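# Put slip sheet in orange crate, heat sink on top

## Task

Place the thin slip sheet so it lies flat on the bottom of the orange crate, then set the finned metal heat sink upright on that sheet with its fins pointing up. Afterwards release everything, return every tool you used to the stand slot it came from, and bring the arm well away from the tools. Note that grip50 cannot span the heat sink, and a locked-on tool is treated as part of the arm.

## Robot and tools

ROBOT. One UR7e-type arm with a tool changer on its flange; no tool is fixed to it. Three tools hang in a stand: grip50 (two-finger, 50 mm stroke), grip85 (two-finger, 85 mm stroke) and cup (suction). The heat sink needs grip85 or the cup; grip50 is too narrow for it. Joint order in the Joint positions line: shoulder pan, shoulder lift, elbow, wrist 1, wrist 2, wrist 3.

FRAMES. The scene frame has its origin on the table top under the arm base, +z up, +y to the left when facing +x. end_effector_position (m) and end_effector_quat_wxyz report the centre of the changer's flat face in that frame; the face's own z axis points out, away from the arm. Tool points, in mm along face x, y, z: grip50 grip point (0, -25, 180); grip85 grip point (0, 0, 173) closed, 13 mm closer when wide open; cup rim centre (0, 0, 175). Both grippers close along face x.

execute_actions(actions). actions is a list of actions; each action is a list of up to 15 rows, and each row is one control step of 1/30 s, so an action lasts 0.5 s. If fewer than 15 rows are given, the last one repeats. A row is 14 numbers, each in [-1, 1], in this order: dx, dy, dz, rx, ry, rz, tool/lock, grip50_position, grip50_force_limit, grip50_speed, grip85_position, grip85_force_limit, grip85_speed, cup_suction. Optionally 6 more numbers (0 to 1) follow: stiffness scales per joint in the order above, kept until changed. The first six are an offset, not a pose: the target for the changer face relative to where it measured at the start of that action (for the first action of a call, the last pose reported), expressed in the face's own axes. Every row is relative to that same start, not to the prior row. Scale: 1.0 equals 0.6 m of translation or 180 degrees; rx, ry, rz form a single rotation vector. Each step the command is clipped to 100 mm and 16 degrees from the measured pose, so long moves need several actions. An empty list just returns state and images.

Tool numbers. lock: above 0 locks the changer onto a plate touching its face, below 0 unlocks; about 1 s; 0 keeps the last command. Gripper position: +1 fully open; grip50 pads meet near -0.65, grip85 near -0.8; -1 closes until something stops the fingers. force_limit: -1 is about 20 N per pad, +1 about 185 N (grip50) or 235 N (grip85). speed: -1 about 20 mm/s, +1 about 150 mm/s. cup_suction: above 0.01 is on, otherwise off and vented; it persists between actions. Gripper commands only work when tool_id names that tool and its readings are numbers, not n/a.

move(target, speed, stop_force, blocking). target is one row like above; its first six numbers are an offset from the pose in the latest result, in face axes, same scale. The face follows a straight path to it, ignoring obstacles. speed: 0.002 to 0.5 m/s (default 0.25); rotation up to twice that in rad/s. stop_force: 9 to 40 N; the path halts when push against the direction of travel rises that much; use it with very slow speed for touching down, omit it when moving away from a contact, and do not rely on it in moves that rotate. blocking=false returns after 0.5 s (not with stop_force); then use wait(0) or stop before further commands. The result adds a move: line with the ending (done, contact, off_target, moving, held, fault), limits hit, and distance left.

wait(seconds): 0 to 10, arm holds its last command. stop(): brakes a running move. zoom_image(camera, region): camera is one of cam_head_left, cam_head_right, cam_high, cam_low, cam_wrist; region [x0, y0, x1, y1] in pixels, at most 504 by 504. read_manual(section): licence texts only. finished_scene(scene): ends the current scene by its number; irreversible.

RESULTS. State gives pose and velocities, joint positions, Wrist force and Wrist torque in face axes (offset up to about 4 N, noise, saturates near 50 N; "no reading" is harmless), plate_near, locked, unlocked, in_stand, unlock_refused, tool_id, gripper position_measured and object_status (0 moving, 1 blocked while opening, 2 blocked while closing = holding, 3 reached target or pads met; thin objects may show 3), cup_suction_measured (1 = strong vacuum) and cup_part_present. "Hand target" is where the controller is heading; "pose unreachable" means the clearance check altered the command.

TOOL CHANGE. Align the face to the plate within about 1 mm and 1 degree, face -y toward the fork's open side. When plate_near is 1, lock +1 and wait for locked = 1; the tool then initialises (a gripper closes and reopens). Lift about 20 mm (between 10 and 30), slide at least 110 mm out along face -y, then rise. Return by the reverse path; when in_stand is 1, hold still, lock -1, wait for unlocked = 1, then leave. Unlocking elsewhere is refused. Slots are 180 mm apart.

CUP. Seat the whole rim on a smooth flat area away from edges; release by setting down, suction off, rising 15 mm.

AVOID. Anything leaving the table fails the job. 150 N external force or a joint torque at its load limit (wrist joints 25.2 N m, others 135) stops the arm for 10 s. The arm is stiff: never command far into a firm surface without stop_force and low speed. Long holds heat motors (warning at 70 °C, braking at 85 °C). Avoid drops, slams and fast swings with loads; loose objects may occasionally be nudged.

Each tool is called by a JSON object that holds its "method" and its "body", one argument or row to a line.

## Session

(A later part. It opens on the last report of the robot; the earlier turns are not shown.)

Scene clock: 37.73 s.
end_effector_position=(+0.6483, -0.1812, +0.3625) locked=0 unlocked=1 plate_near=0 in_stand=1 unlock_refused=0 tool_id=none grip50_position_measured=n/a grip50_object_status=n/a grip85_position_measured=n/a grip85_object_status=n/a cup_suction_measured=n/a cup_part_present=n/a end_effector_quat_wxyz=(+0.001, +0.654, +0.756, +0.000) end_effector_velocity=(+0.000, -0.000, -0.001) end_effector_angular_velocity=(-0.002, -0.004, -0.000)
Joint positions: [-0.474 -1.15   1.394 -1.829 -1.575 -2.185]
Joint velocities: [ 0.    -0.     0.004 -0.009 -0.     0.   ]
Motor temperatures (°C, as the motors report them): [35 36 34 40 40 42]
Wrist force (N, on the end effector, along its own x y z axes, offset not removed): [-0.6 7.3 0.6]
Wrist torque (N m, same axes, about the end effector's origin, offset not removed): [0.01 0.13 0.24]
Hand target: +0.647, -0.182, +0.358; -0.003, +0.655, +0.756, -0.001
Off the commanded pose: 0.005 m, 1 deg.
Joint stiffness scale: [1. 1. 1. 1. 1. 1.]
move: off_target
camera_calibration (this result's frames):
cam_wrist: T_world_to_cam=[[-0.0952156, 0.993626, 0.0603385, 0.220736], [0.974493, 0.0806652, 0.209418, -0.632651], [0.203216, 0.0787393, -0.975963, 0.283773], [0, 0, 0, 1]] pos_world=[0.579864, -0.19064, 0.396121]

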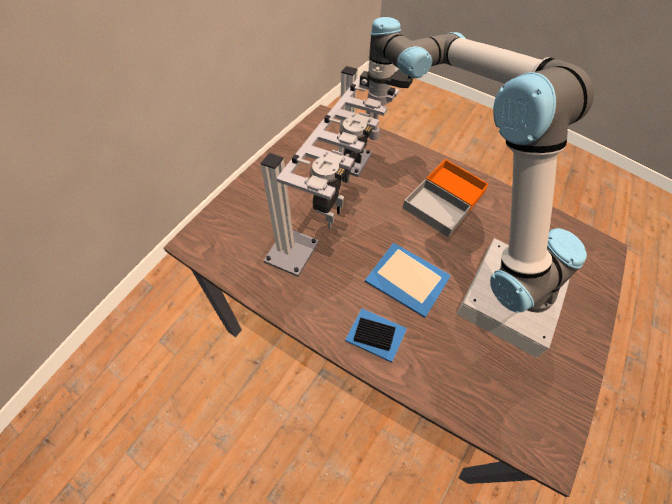

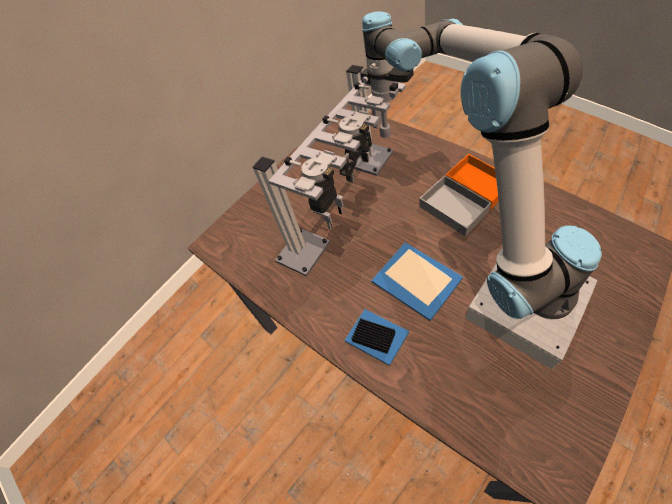

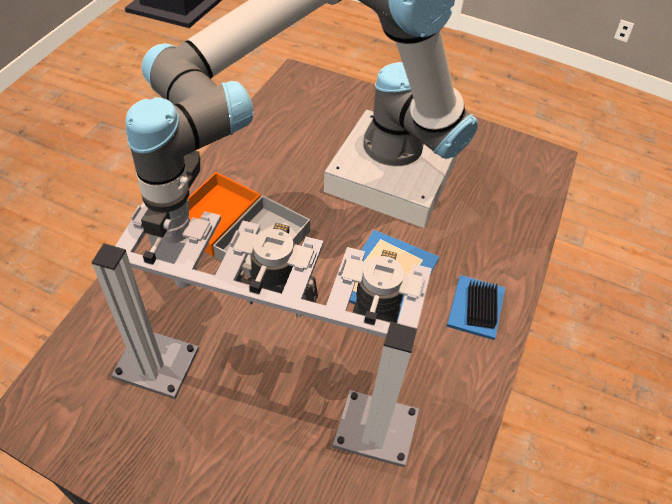

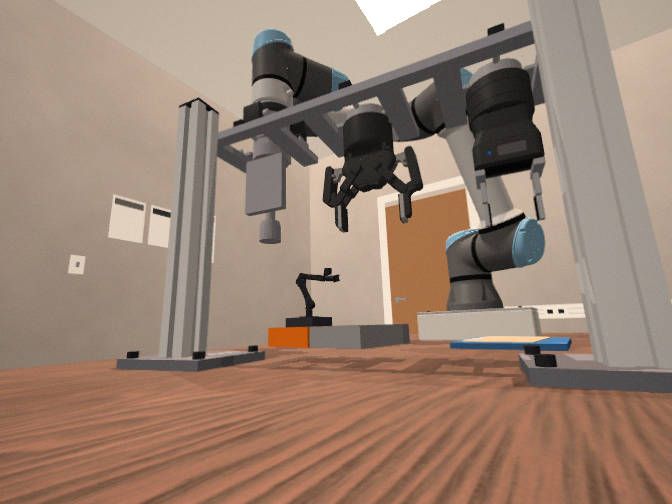

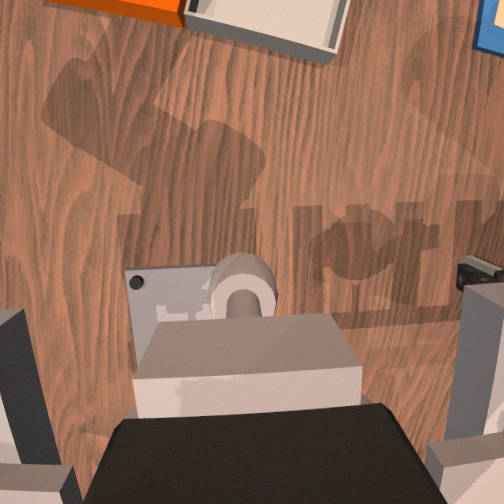

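{"method": "execute_actions", "body": {
  "actions": [
    [[0,0.001,0.012,0.002,0.001,0,0,1,0,0,1,0,0,0]],
    [[0,0.001,0.012,0.002,0.001,0,0,1,0,0,1,0,0,0]],
    [[0,0,0.008,0,0,0,1,1,0,0,1,0,0,0]],
    [[0,0,0.004,0,0,0,1,1,0,0,1,0,0,0]],
    [[0,0,0,0,0,0,1,1,0,0,1,0,0,0]]
  ]
}}

Scene clock: 43.33 s.
end_effector_position=(+0.6509, -0.1813, +0.3607) locked=1 unlocked=0 plate_near=1 in_stand=1 unlock_refused=0 tool_id=cup grip50_position_measured=n/a grip50_object_status=n/a grip85_position_measured=n/a grip85_object_status=n/a cup_suction_measured=n/a cup_part_present=n/a end_effector_quat_wxyz=(+0.007, +0.654, +0.757, +0.002) end_effector_velocity=(-0.000, +0.001, +0.001) end_effector_angular_velocity=(+0.000, -0.001, +0.001)
Joint positions: [-0.472 -1.147  1.398 -1.85  -1.574 -2.184]
Joint velocities: [ 0.001 -0.002  0.001  0.     0.001  0.   ]
Motor temperatures (°C, as the motors report them): [35 36 34 40 40 42]
Wrist force (N, on the end effector, along its own x y z axes, offset not removed): [2.8 2.3 0.4]
Wrist torque (N m, same axes, about the end effector's origin, offset not removed): [0.17 0.48 0.41]
Hand target: +0.651, -0.181, +0.361; +0.008, +0.654, +0.757, +0.002
Off the commanded pose: 0.000 m, 0 deg.
Joint stiffness scale: [1. 1. 1. 1. 1. 1.]
camera_calibration (this result's frames):
cam_wrist: T_world_to_cam=[[-0.0968839, 0.993863, 0.0533828, 0.22485], [0.971657, 0.0828266, 0.221412, -0.636904], [0.215632, 0.073321, -0.973718, 0.271692], [0, 0, 0, 1]] pos_world=[0.582051, -0.190638, 0.393566]

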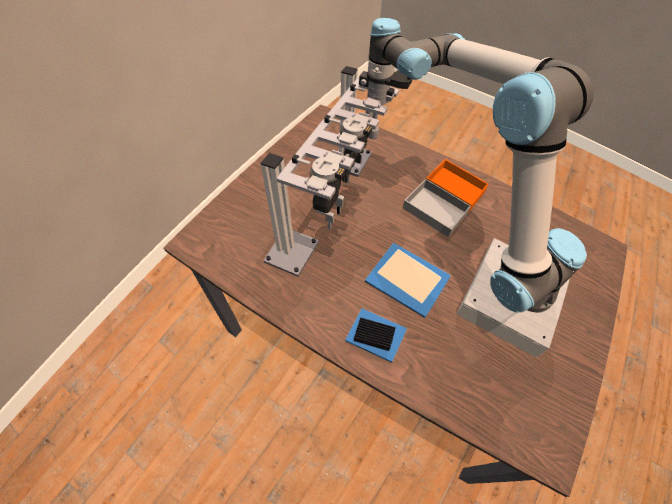

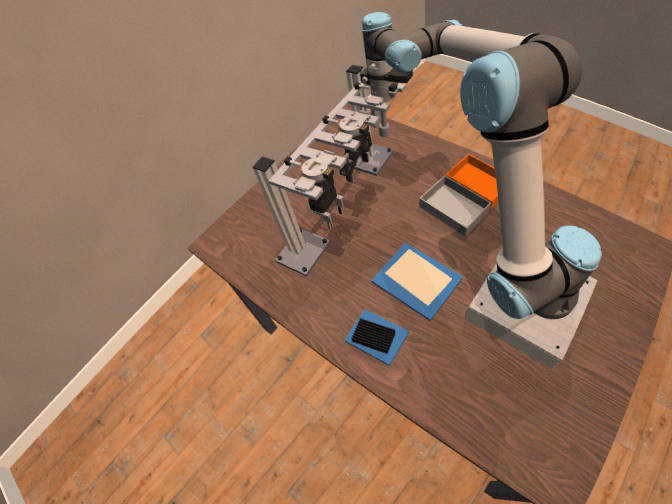

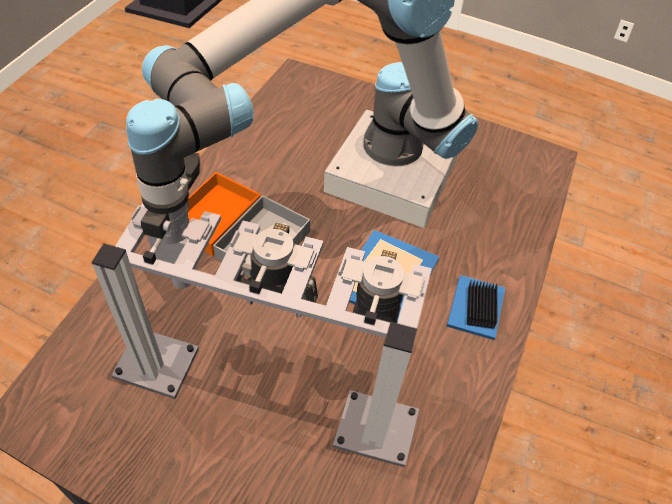

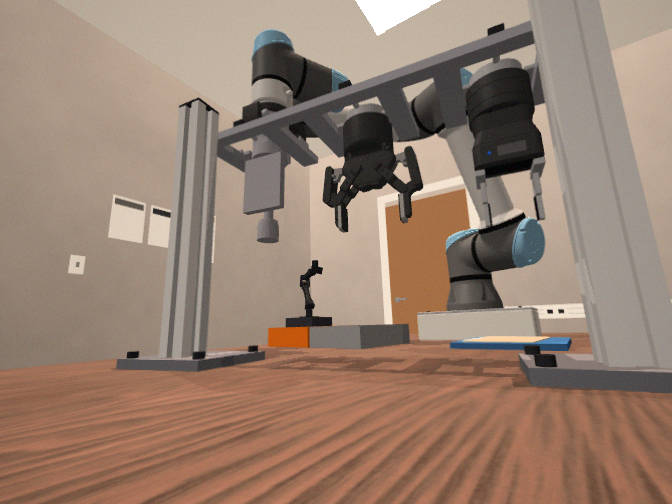

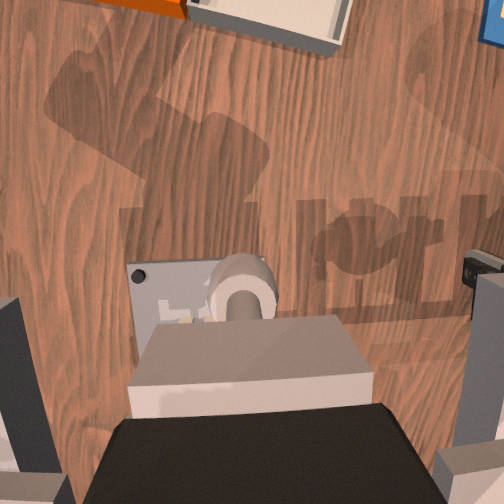

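{"method": "move", "body": {
  "target": [0,-0.002,-0.034,0.004,0.0025,0,0,1,0,0,1,0,0,0],
  "speed": 0.05
}}

{"method": "move", "body": {
  "target": [0,-0.215,0,0,0,0,0,1,0,0,1,0,0,0],
  "speed": 0.15
}}

{"method": "move", "body": {
  "target": [0.588,-0.241,0.27,0,0,0,0,1,0,0,1,0,0,1]
}}

Scene clock: 51.87 s.
end_effector_position=(+0.6493, -0.1806, +0.3787) locked=1 unlocked=0 plate_near=1 in_stand=0 unlock_refused=0 tool_id=cup grip50_position_measured=n/a grip50_object_status=n/a grip85_position_measured=n/a grip85_object_status=n/a cup_suction_measured=0.00 cup_part_present=0 end_effector_quat_wxyz=(-0.001, +0.654, +0.757, +0.000) end_effector_velocity=(-0.002, +0.001, -0.001) end_effector_angular_velocity=(+0.007, +0.015, +0.001)
Joint positions: [-0.472 -1.156  1.359 -1.786 -1.574 -2.184]
Joint velocities: [ 0.    -0.    -0.002  0.019 -0.    -0.   ]
Motor temperatures (°C, as the motors report them): [35 36 34 40 40 42]
Wrist force (N, on the end effector, along its own x y z axes, offset not removed): [1.0 3.9 2.2]
Wrist torque (N m, same axes, about the end effector's origin, offset not removed): [0.07 0.04 0.20]
Hand target: +0.649, -0.181, +0.381; +0.000, +0.654, +0.757, +0.000
Off the commanded pose: 0.003 m, 0 deg.
Joint stiffness scale: [1. 1. 1. 1. 1. 1.]
move: done
camera_calibration (this result's frames):
cam_wrist: T_world_to_cam=[[-0.0961401, 0.993403, 0.0625126, 0.218977], [0.974929, 0.0813184, 0.207124, -0.636341], [0.200674, 0.0808583, -0.976315, 0.301552], [0, 0, 0, 1]] pos_world=[0.580926, -0.190169, 0.412523]

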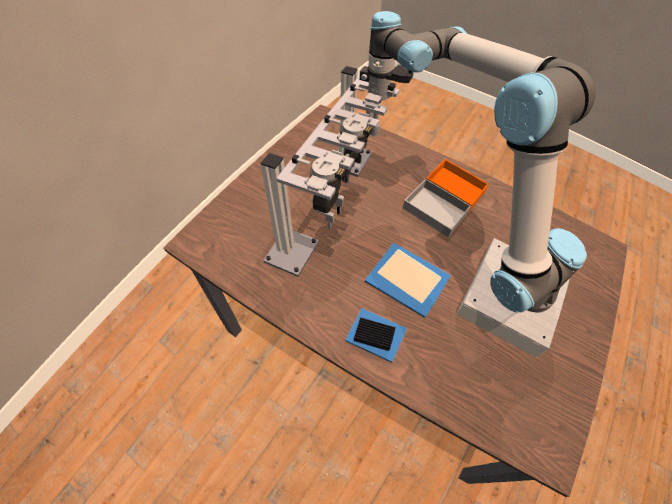

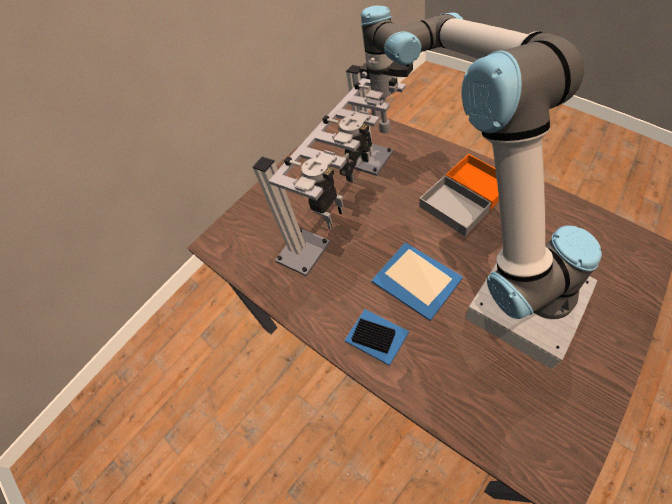

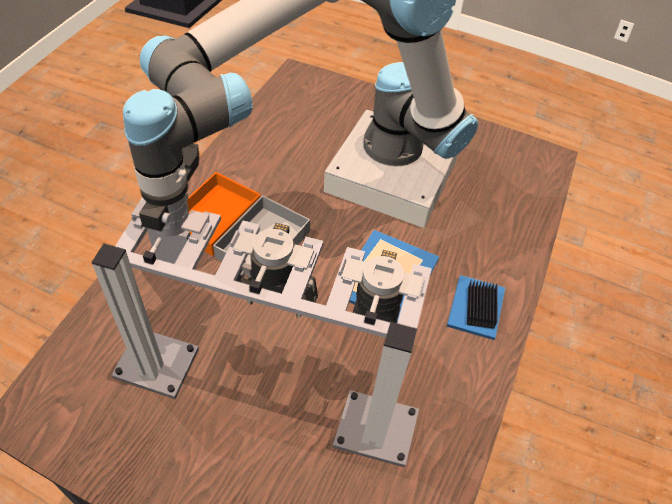

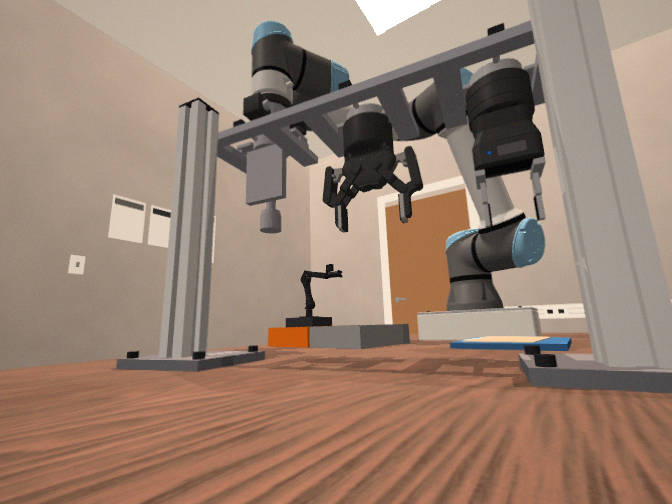

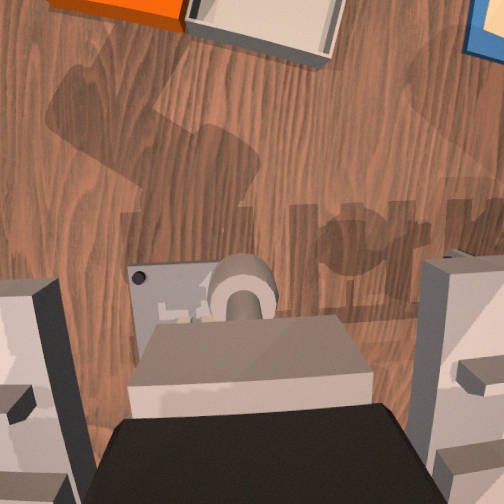

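Scene clock: 53.30 s.
end_effector_position=(+0.5233, -0.1989, +0.3790) locked=1 unlocked=0 plate_near=1 in_stand=0 unlock_refused=0 tool_id=cup grip50_position_measured=n/a grip50_object_status=n/a grip85_position_measured=n/a grip85_object_status=n/a cup_suction_measured=0.00 cup_part_present=0 end_effector_quat_wxyz=(-0.001, +0.653, +0.757, -0.000) end_effector_velocity=(-0.003, -0.000, +0.000) end_effector_angular_velocity=(-0.000, -0.002, +0.006)
Joint positions: [-0.606 -1.425  1.713 -1.871 -1.573 -2.319]
Joint velocities: [-0.004 -0.006  0.008 -0.003  0.001 -0.01 ]
Motor temperatures (°C, as the motors report them): [35 36 34 40 40 42]
Wrist force (N, on the end effector, along its own x y z axes, offset not removed): [-0.6 3.3 3.4]
Wrist torque (N m, same axes, about the end effector's origin, offset not removed): [0.04 0.13 0.22]
Hand target: +0.522, -0.199, +0.379; -0.001, +0.654, +0.757, +0.000
Off the commanded pose: 0.002 m, 0 deg.
Joint stiffness scale: [1. 1. 1. 1. 1. 1.]
move: done
camera_calibration (this result's frames):
cam_wrist: T_world_to_cam=[[-0.0967675, 0.993376, 0.0619752, 0.225581], [0.974875, 0.0820451, 0.207093, -0.511837], [0.200636, 0.0804579, -0.976356, 0.328535], [0, 0, 0, 1]] pos_world=[0.45489, -0.208527, 0.412784]

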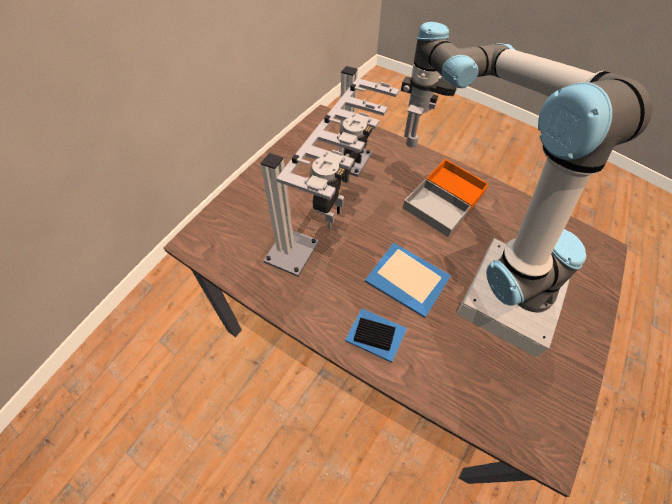

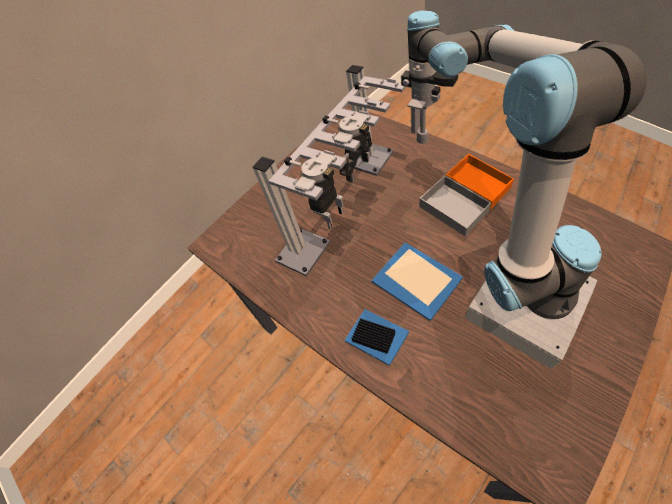

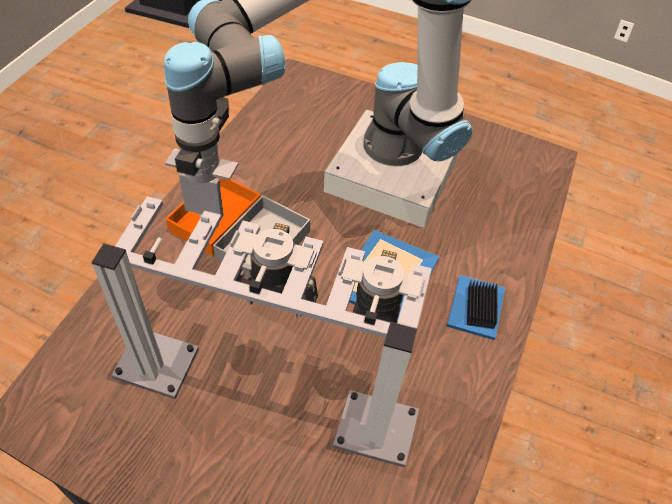

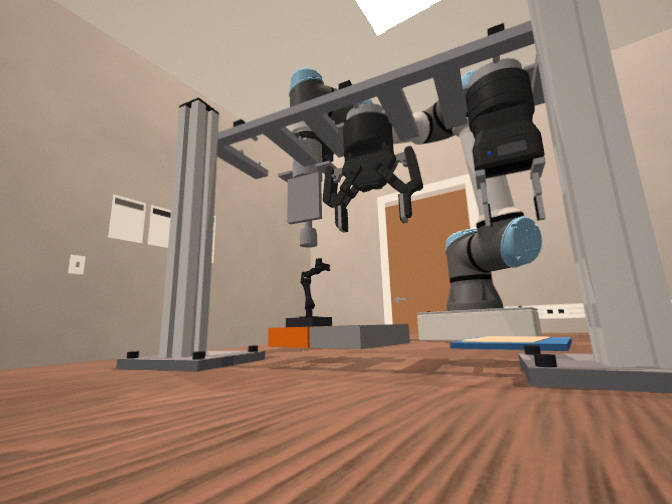

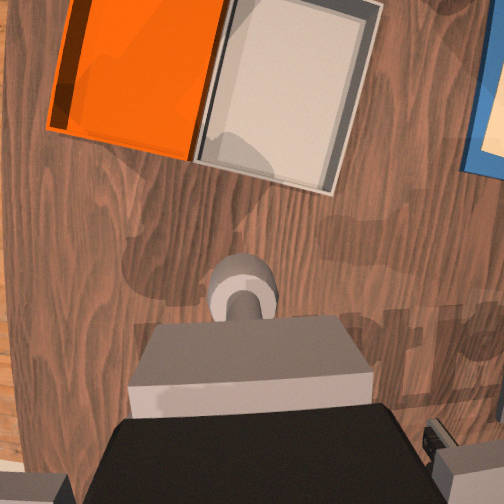

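Scene clock: 55.63 s.
end_effector_position=(+0.3296, +0.1281, +0.2179) locked=1 unlocked=0 plate_near=1 in_stand=0 unlock_refused=0 tool_id=cup grip50_position_measured=n/a grip50_object_status=n/a grip85_position_measured=n/a grip85_object_status=n/a cup_suction_measured=0.00 cup_part_present=0 end_effector_quat_wxyz=(+0.000, +0.653, +0.757, +0.000) end_effector_velocity=(+0.001, +0.002, -0.000) end_effector_angular_velocity=(-0.005, -0.008, -0.013)
Joint positions: [-0.012 -1.688  2.48  -2.373 -1.58  -1.725]
Joint velocities: [ 0.008  0.006 -0.    -0.014 -0.005  0.021]
Motor temperatures (°C, as the motors report them): [35 36 34 40 40 42]
Wrist force (N, on the end effector, along its own x y z axes, offset not removed): [0.9 4.9 2.6]
Wrist torque (N m, same axes, about the end effector's origin, offset not removed): [0.13 0.07 0.22]
Hand target: +0.329, +0.129, +0.217; -0.000, +0.653, +0.757, -0.001
Off the commanded pose: 0.002 m, 0 deg.
Joint stiffness scale: [1. 1. 1. 1. 1. 1.]
move: done
camera_calibration (this result's frames):
cam_wrist: T_world_to_cam=[[-0.0971299, 0.993379, 0.0613581, -0.107735], [0.974538, 0.0824074, 0.20853, -0.316718], [0.202093, 0.0800504, -0.976089, 0.1833], [0, 0, 0, 1]] pos_world=[0.261146, 0.118448, 0.251573]

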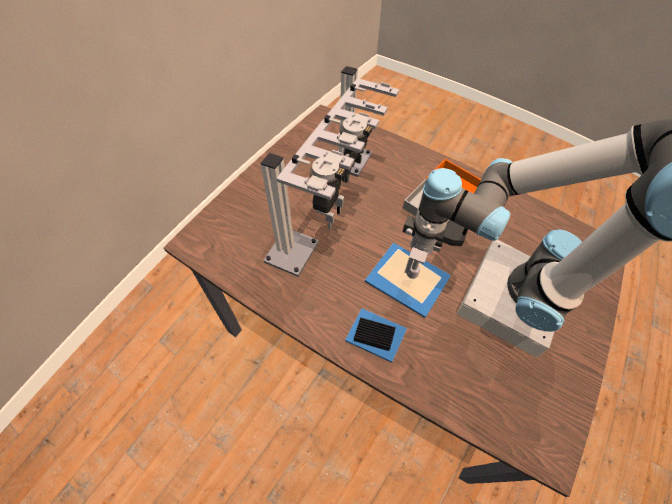

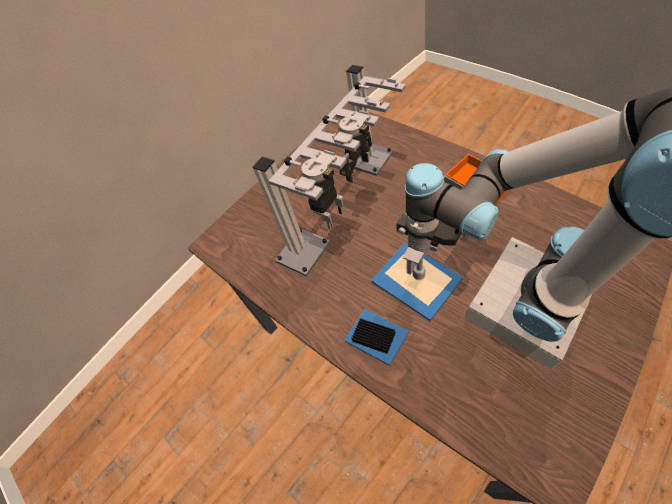

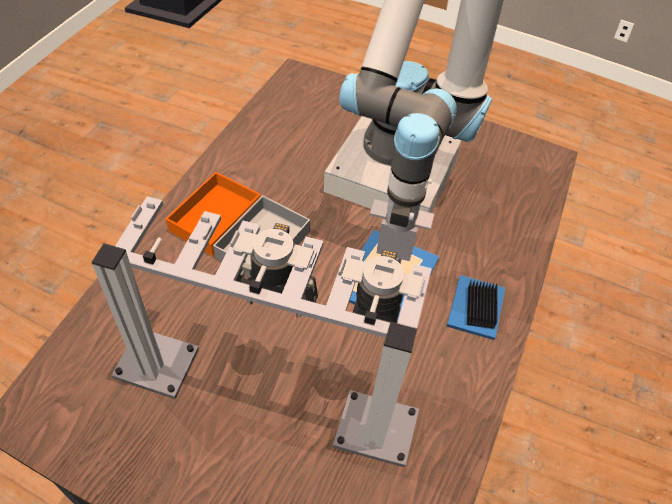

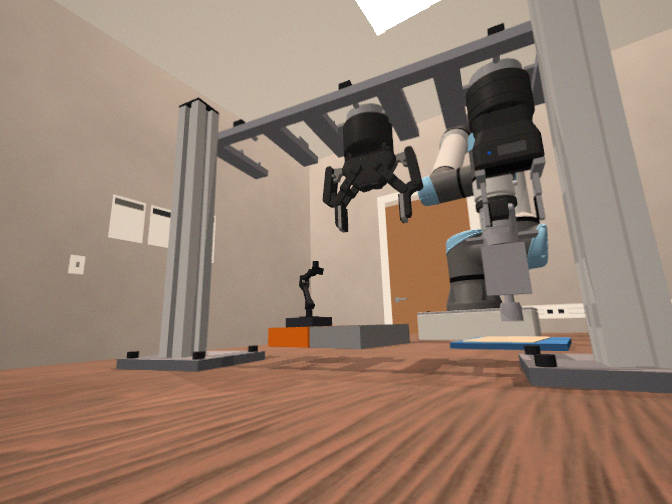

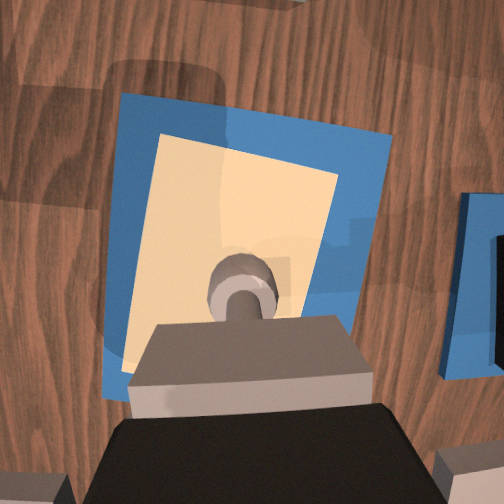

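{"method": "move", "body": {
  "target": [-0.013,0,0.065,0,0,0,0,1,0,0,1,0,0,1],
  "speed": 0.025,
  "stop_force": 10
}}

{"method": "wait", "body": {
  "seconds": 0.7
}}

Scene clock: 59.87 s.
end_effector_position=(+0.3319, +0.1209, +0.1807) locked=1 unlocked=0 plate_near=1 in_stand=0 unlock_refused=0 tool_id=cup grip50_position_measured=n/a grip50_object_status=n/a grip85_position_measured=n/a grip85_object_status=n/a cup_suction_measured=0.90 cup_part_present=1 end_effector_quat_wxyz=(+0.002, +0.653, +0.757, +0.001) end_effector_velocity=(+0.003, -0.001, -0.000) end_effector_angular_velocity=(-0.001, -0.014, +0.002)
Joint positions: [-0.034 -1.576  2.528 -2.537 -1.581 -1.748]
Joint velocities: [-0.001  0.006  0.001 -0.02  -0.001 -0.003]
Motor temperatures (°C, as the motors report them): [35 36 34 40 40 42]
Wrist force (N, on the end effector, along its own x y z axes, offset not removed): [0.1 3.2 2.3]
Wrist torque (N m, same axes, about the end effector's origin, offset not removed): [0.02 0.16 0.19]
Hand target: +0.331, +0.120, +0.179; +0.000, +0.653, +0.757, +0.000
Off the commanded pose: 0.002 m, 0 deg.
Joint stiffness scale: [1. 1. 1. 1. 1. 1.]
move: done
camera_calibration (this result's frames):
cam_wrist: T_world_to_cam=[[-0.0983634, 0.993323, 0.0602847, -0.0974549], [0.973749, 0.0835754, 0.211727, -0.311101], [0.205275, 0.0795284, -0.975468, 0.146022], [0, 0, 0, 1]] pos_world=[0.263373, 0.111192, 0.214184]

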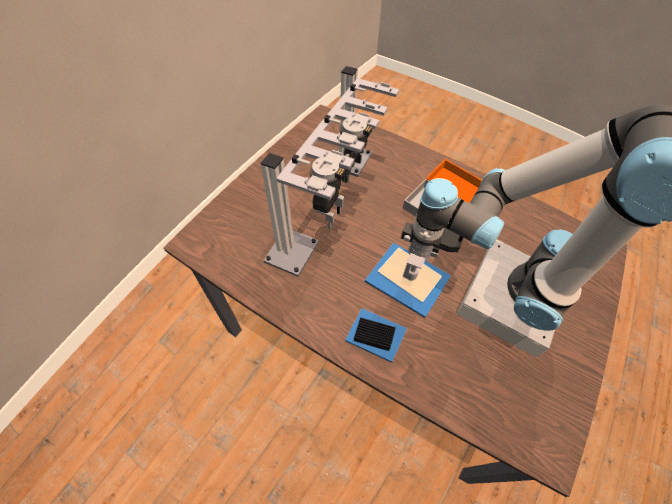

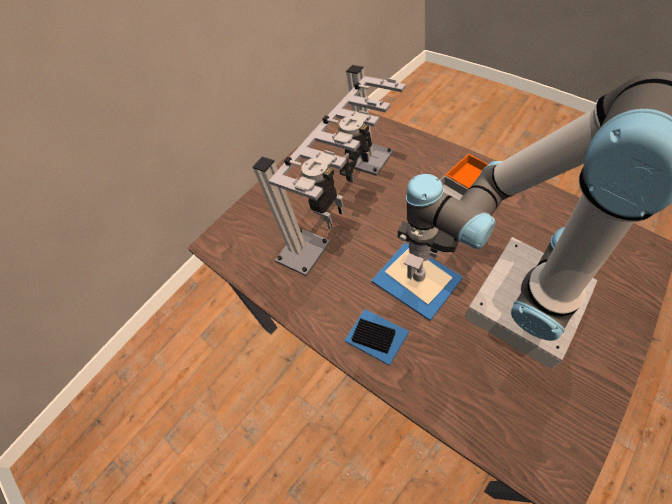

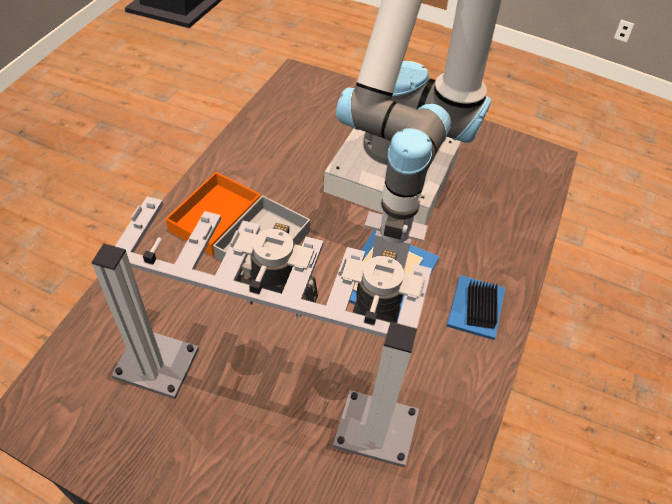

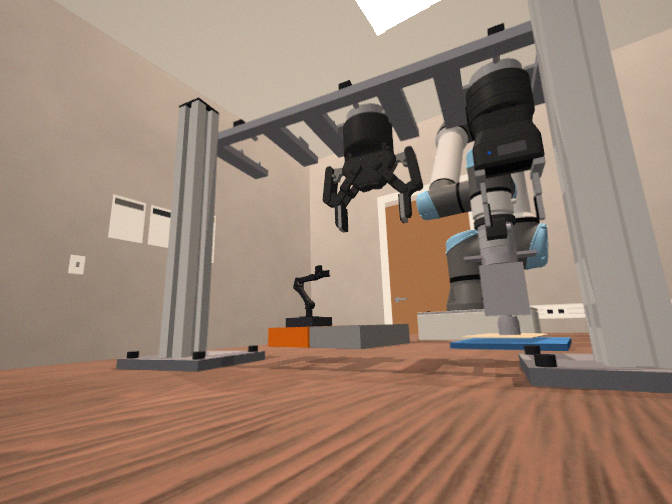

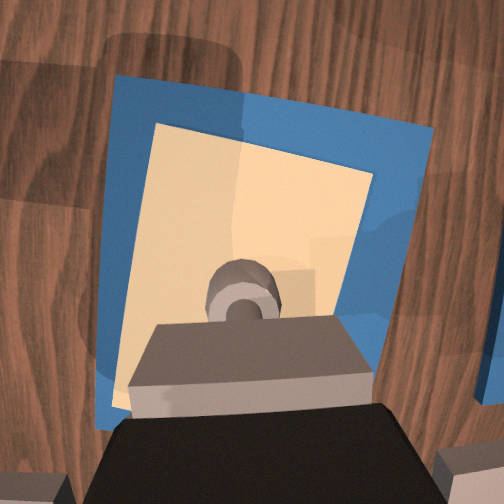

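Scene clock: 60.57 s.
end_effector_position=(+0.3322, +0.1209, +0.1807) locked=1 unlocked=0 plate_near=1 in_stand=0 unlock_refused=0 tool_id=cup grip50_position_measured=n/a grip50_object_status=n/a grip85_position_measured=n/a grip85_object_status=n/a cup_suction_measured=0.91 cup_part_present=1 end_effector_quat_wxyz=(+0.002, +0.653, +0.757, +0.002) end_effector_velocity=(+0.000, -0.000, +0.000) end_effector_angular_velocity=(+0.000, -0.001, -0.001)
Joint positions: [-0.034 -1.576  2.529 -2.539 -1.581 -1.749]
Joint velocities: [-0.001 -0.     0.    -0.001  0.    -0.   ]
Motor temperatures (°C, as the motors report them): [35 36 34 40 40 42]
Wrist force (N, on the end effector, along its own x y z axes, offset not removed): [0.5 3.3 2.1]
Wrist torque (N m, same axes, about the end effector's origin, offset not removed): [-0.01 0.12 0.20]
Hand target: +0.331, +0.120, +0.179; +0.000, +0.653, +0.757, +0.000
Off the commanded pose: 0.002 m, 0 deg.
Joint stiffness scale: [1. 1. 1. 1. 1. 1.]
wait: 0.70 s; at rest by 0.17 s
camera_calibration (this result's frames):
cam_wrist: T_world_to_cam=[[-0.0986963, 0.993301, 0.0600958, -0.0972496], [0.973372, 0.0838073, 0.213364, -0.311603], [0.206898, 0.0795538, -0.975123, 0.145359], [0, 0, 0, 1]] pos_world=[0.263633, 0.111149, 0.214072]

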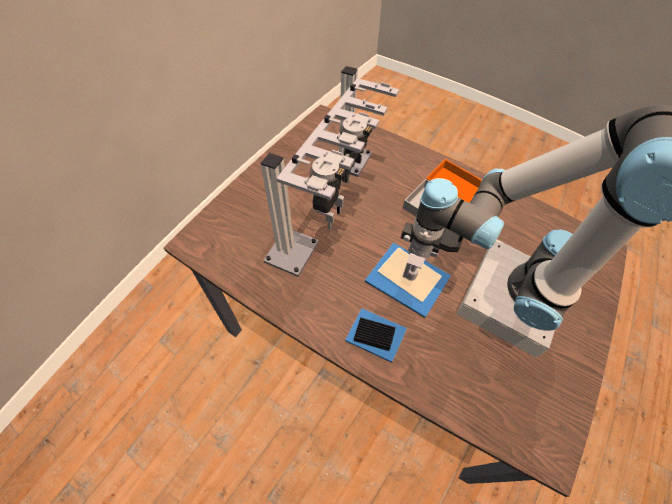

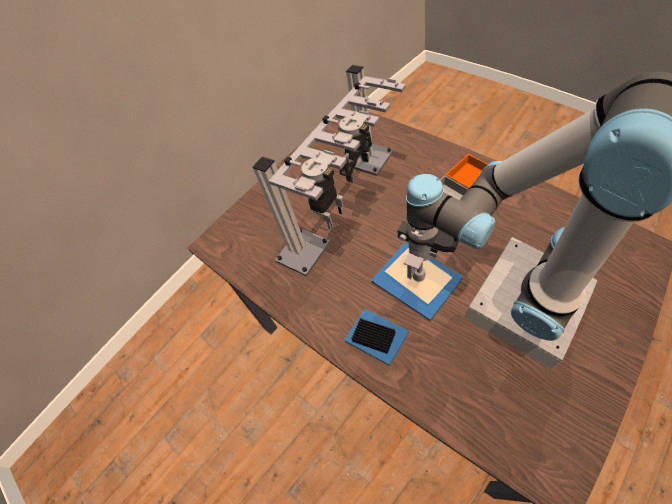

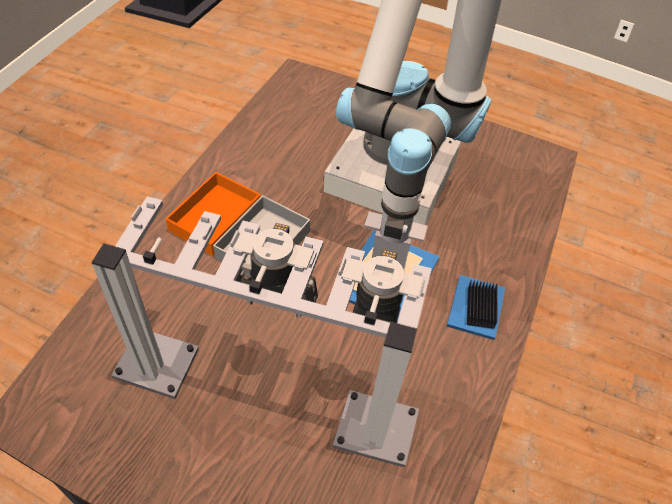

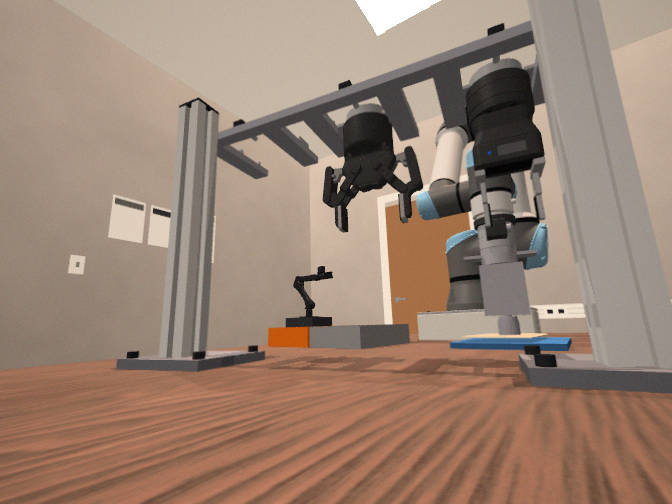

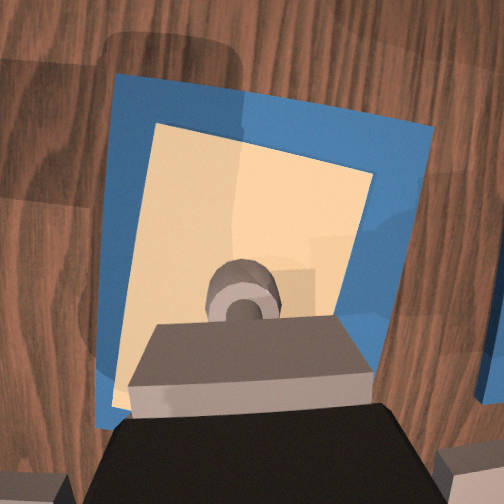

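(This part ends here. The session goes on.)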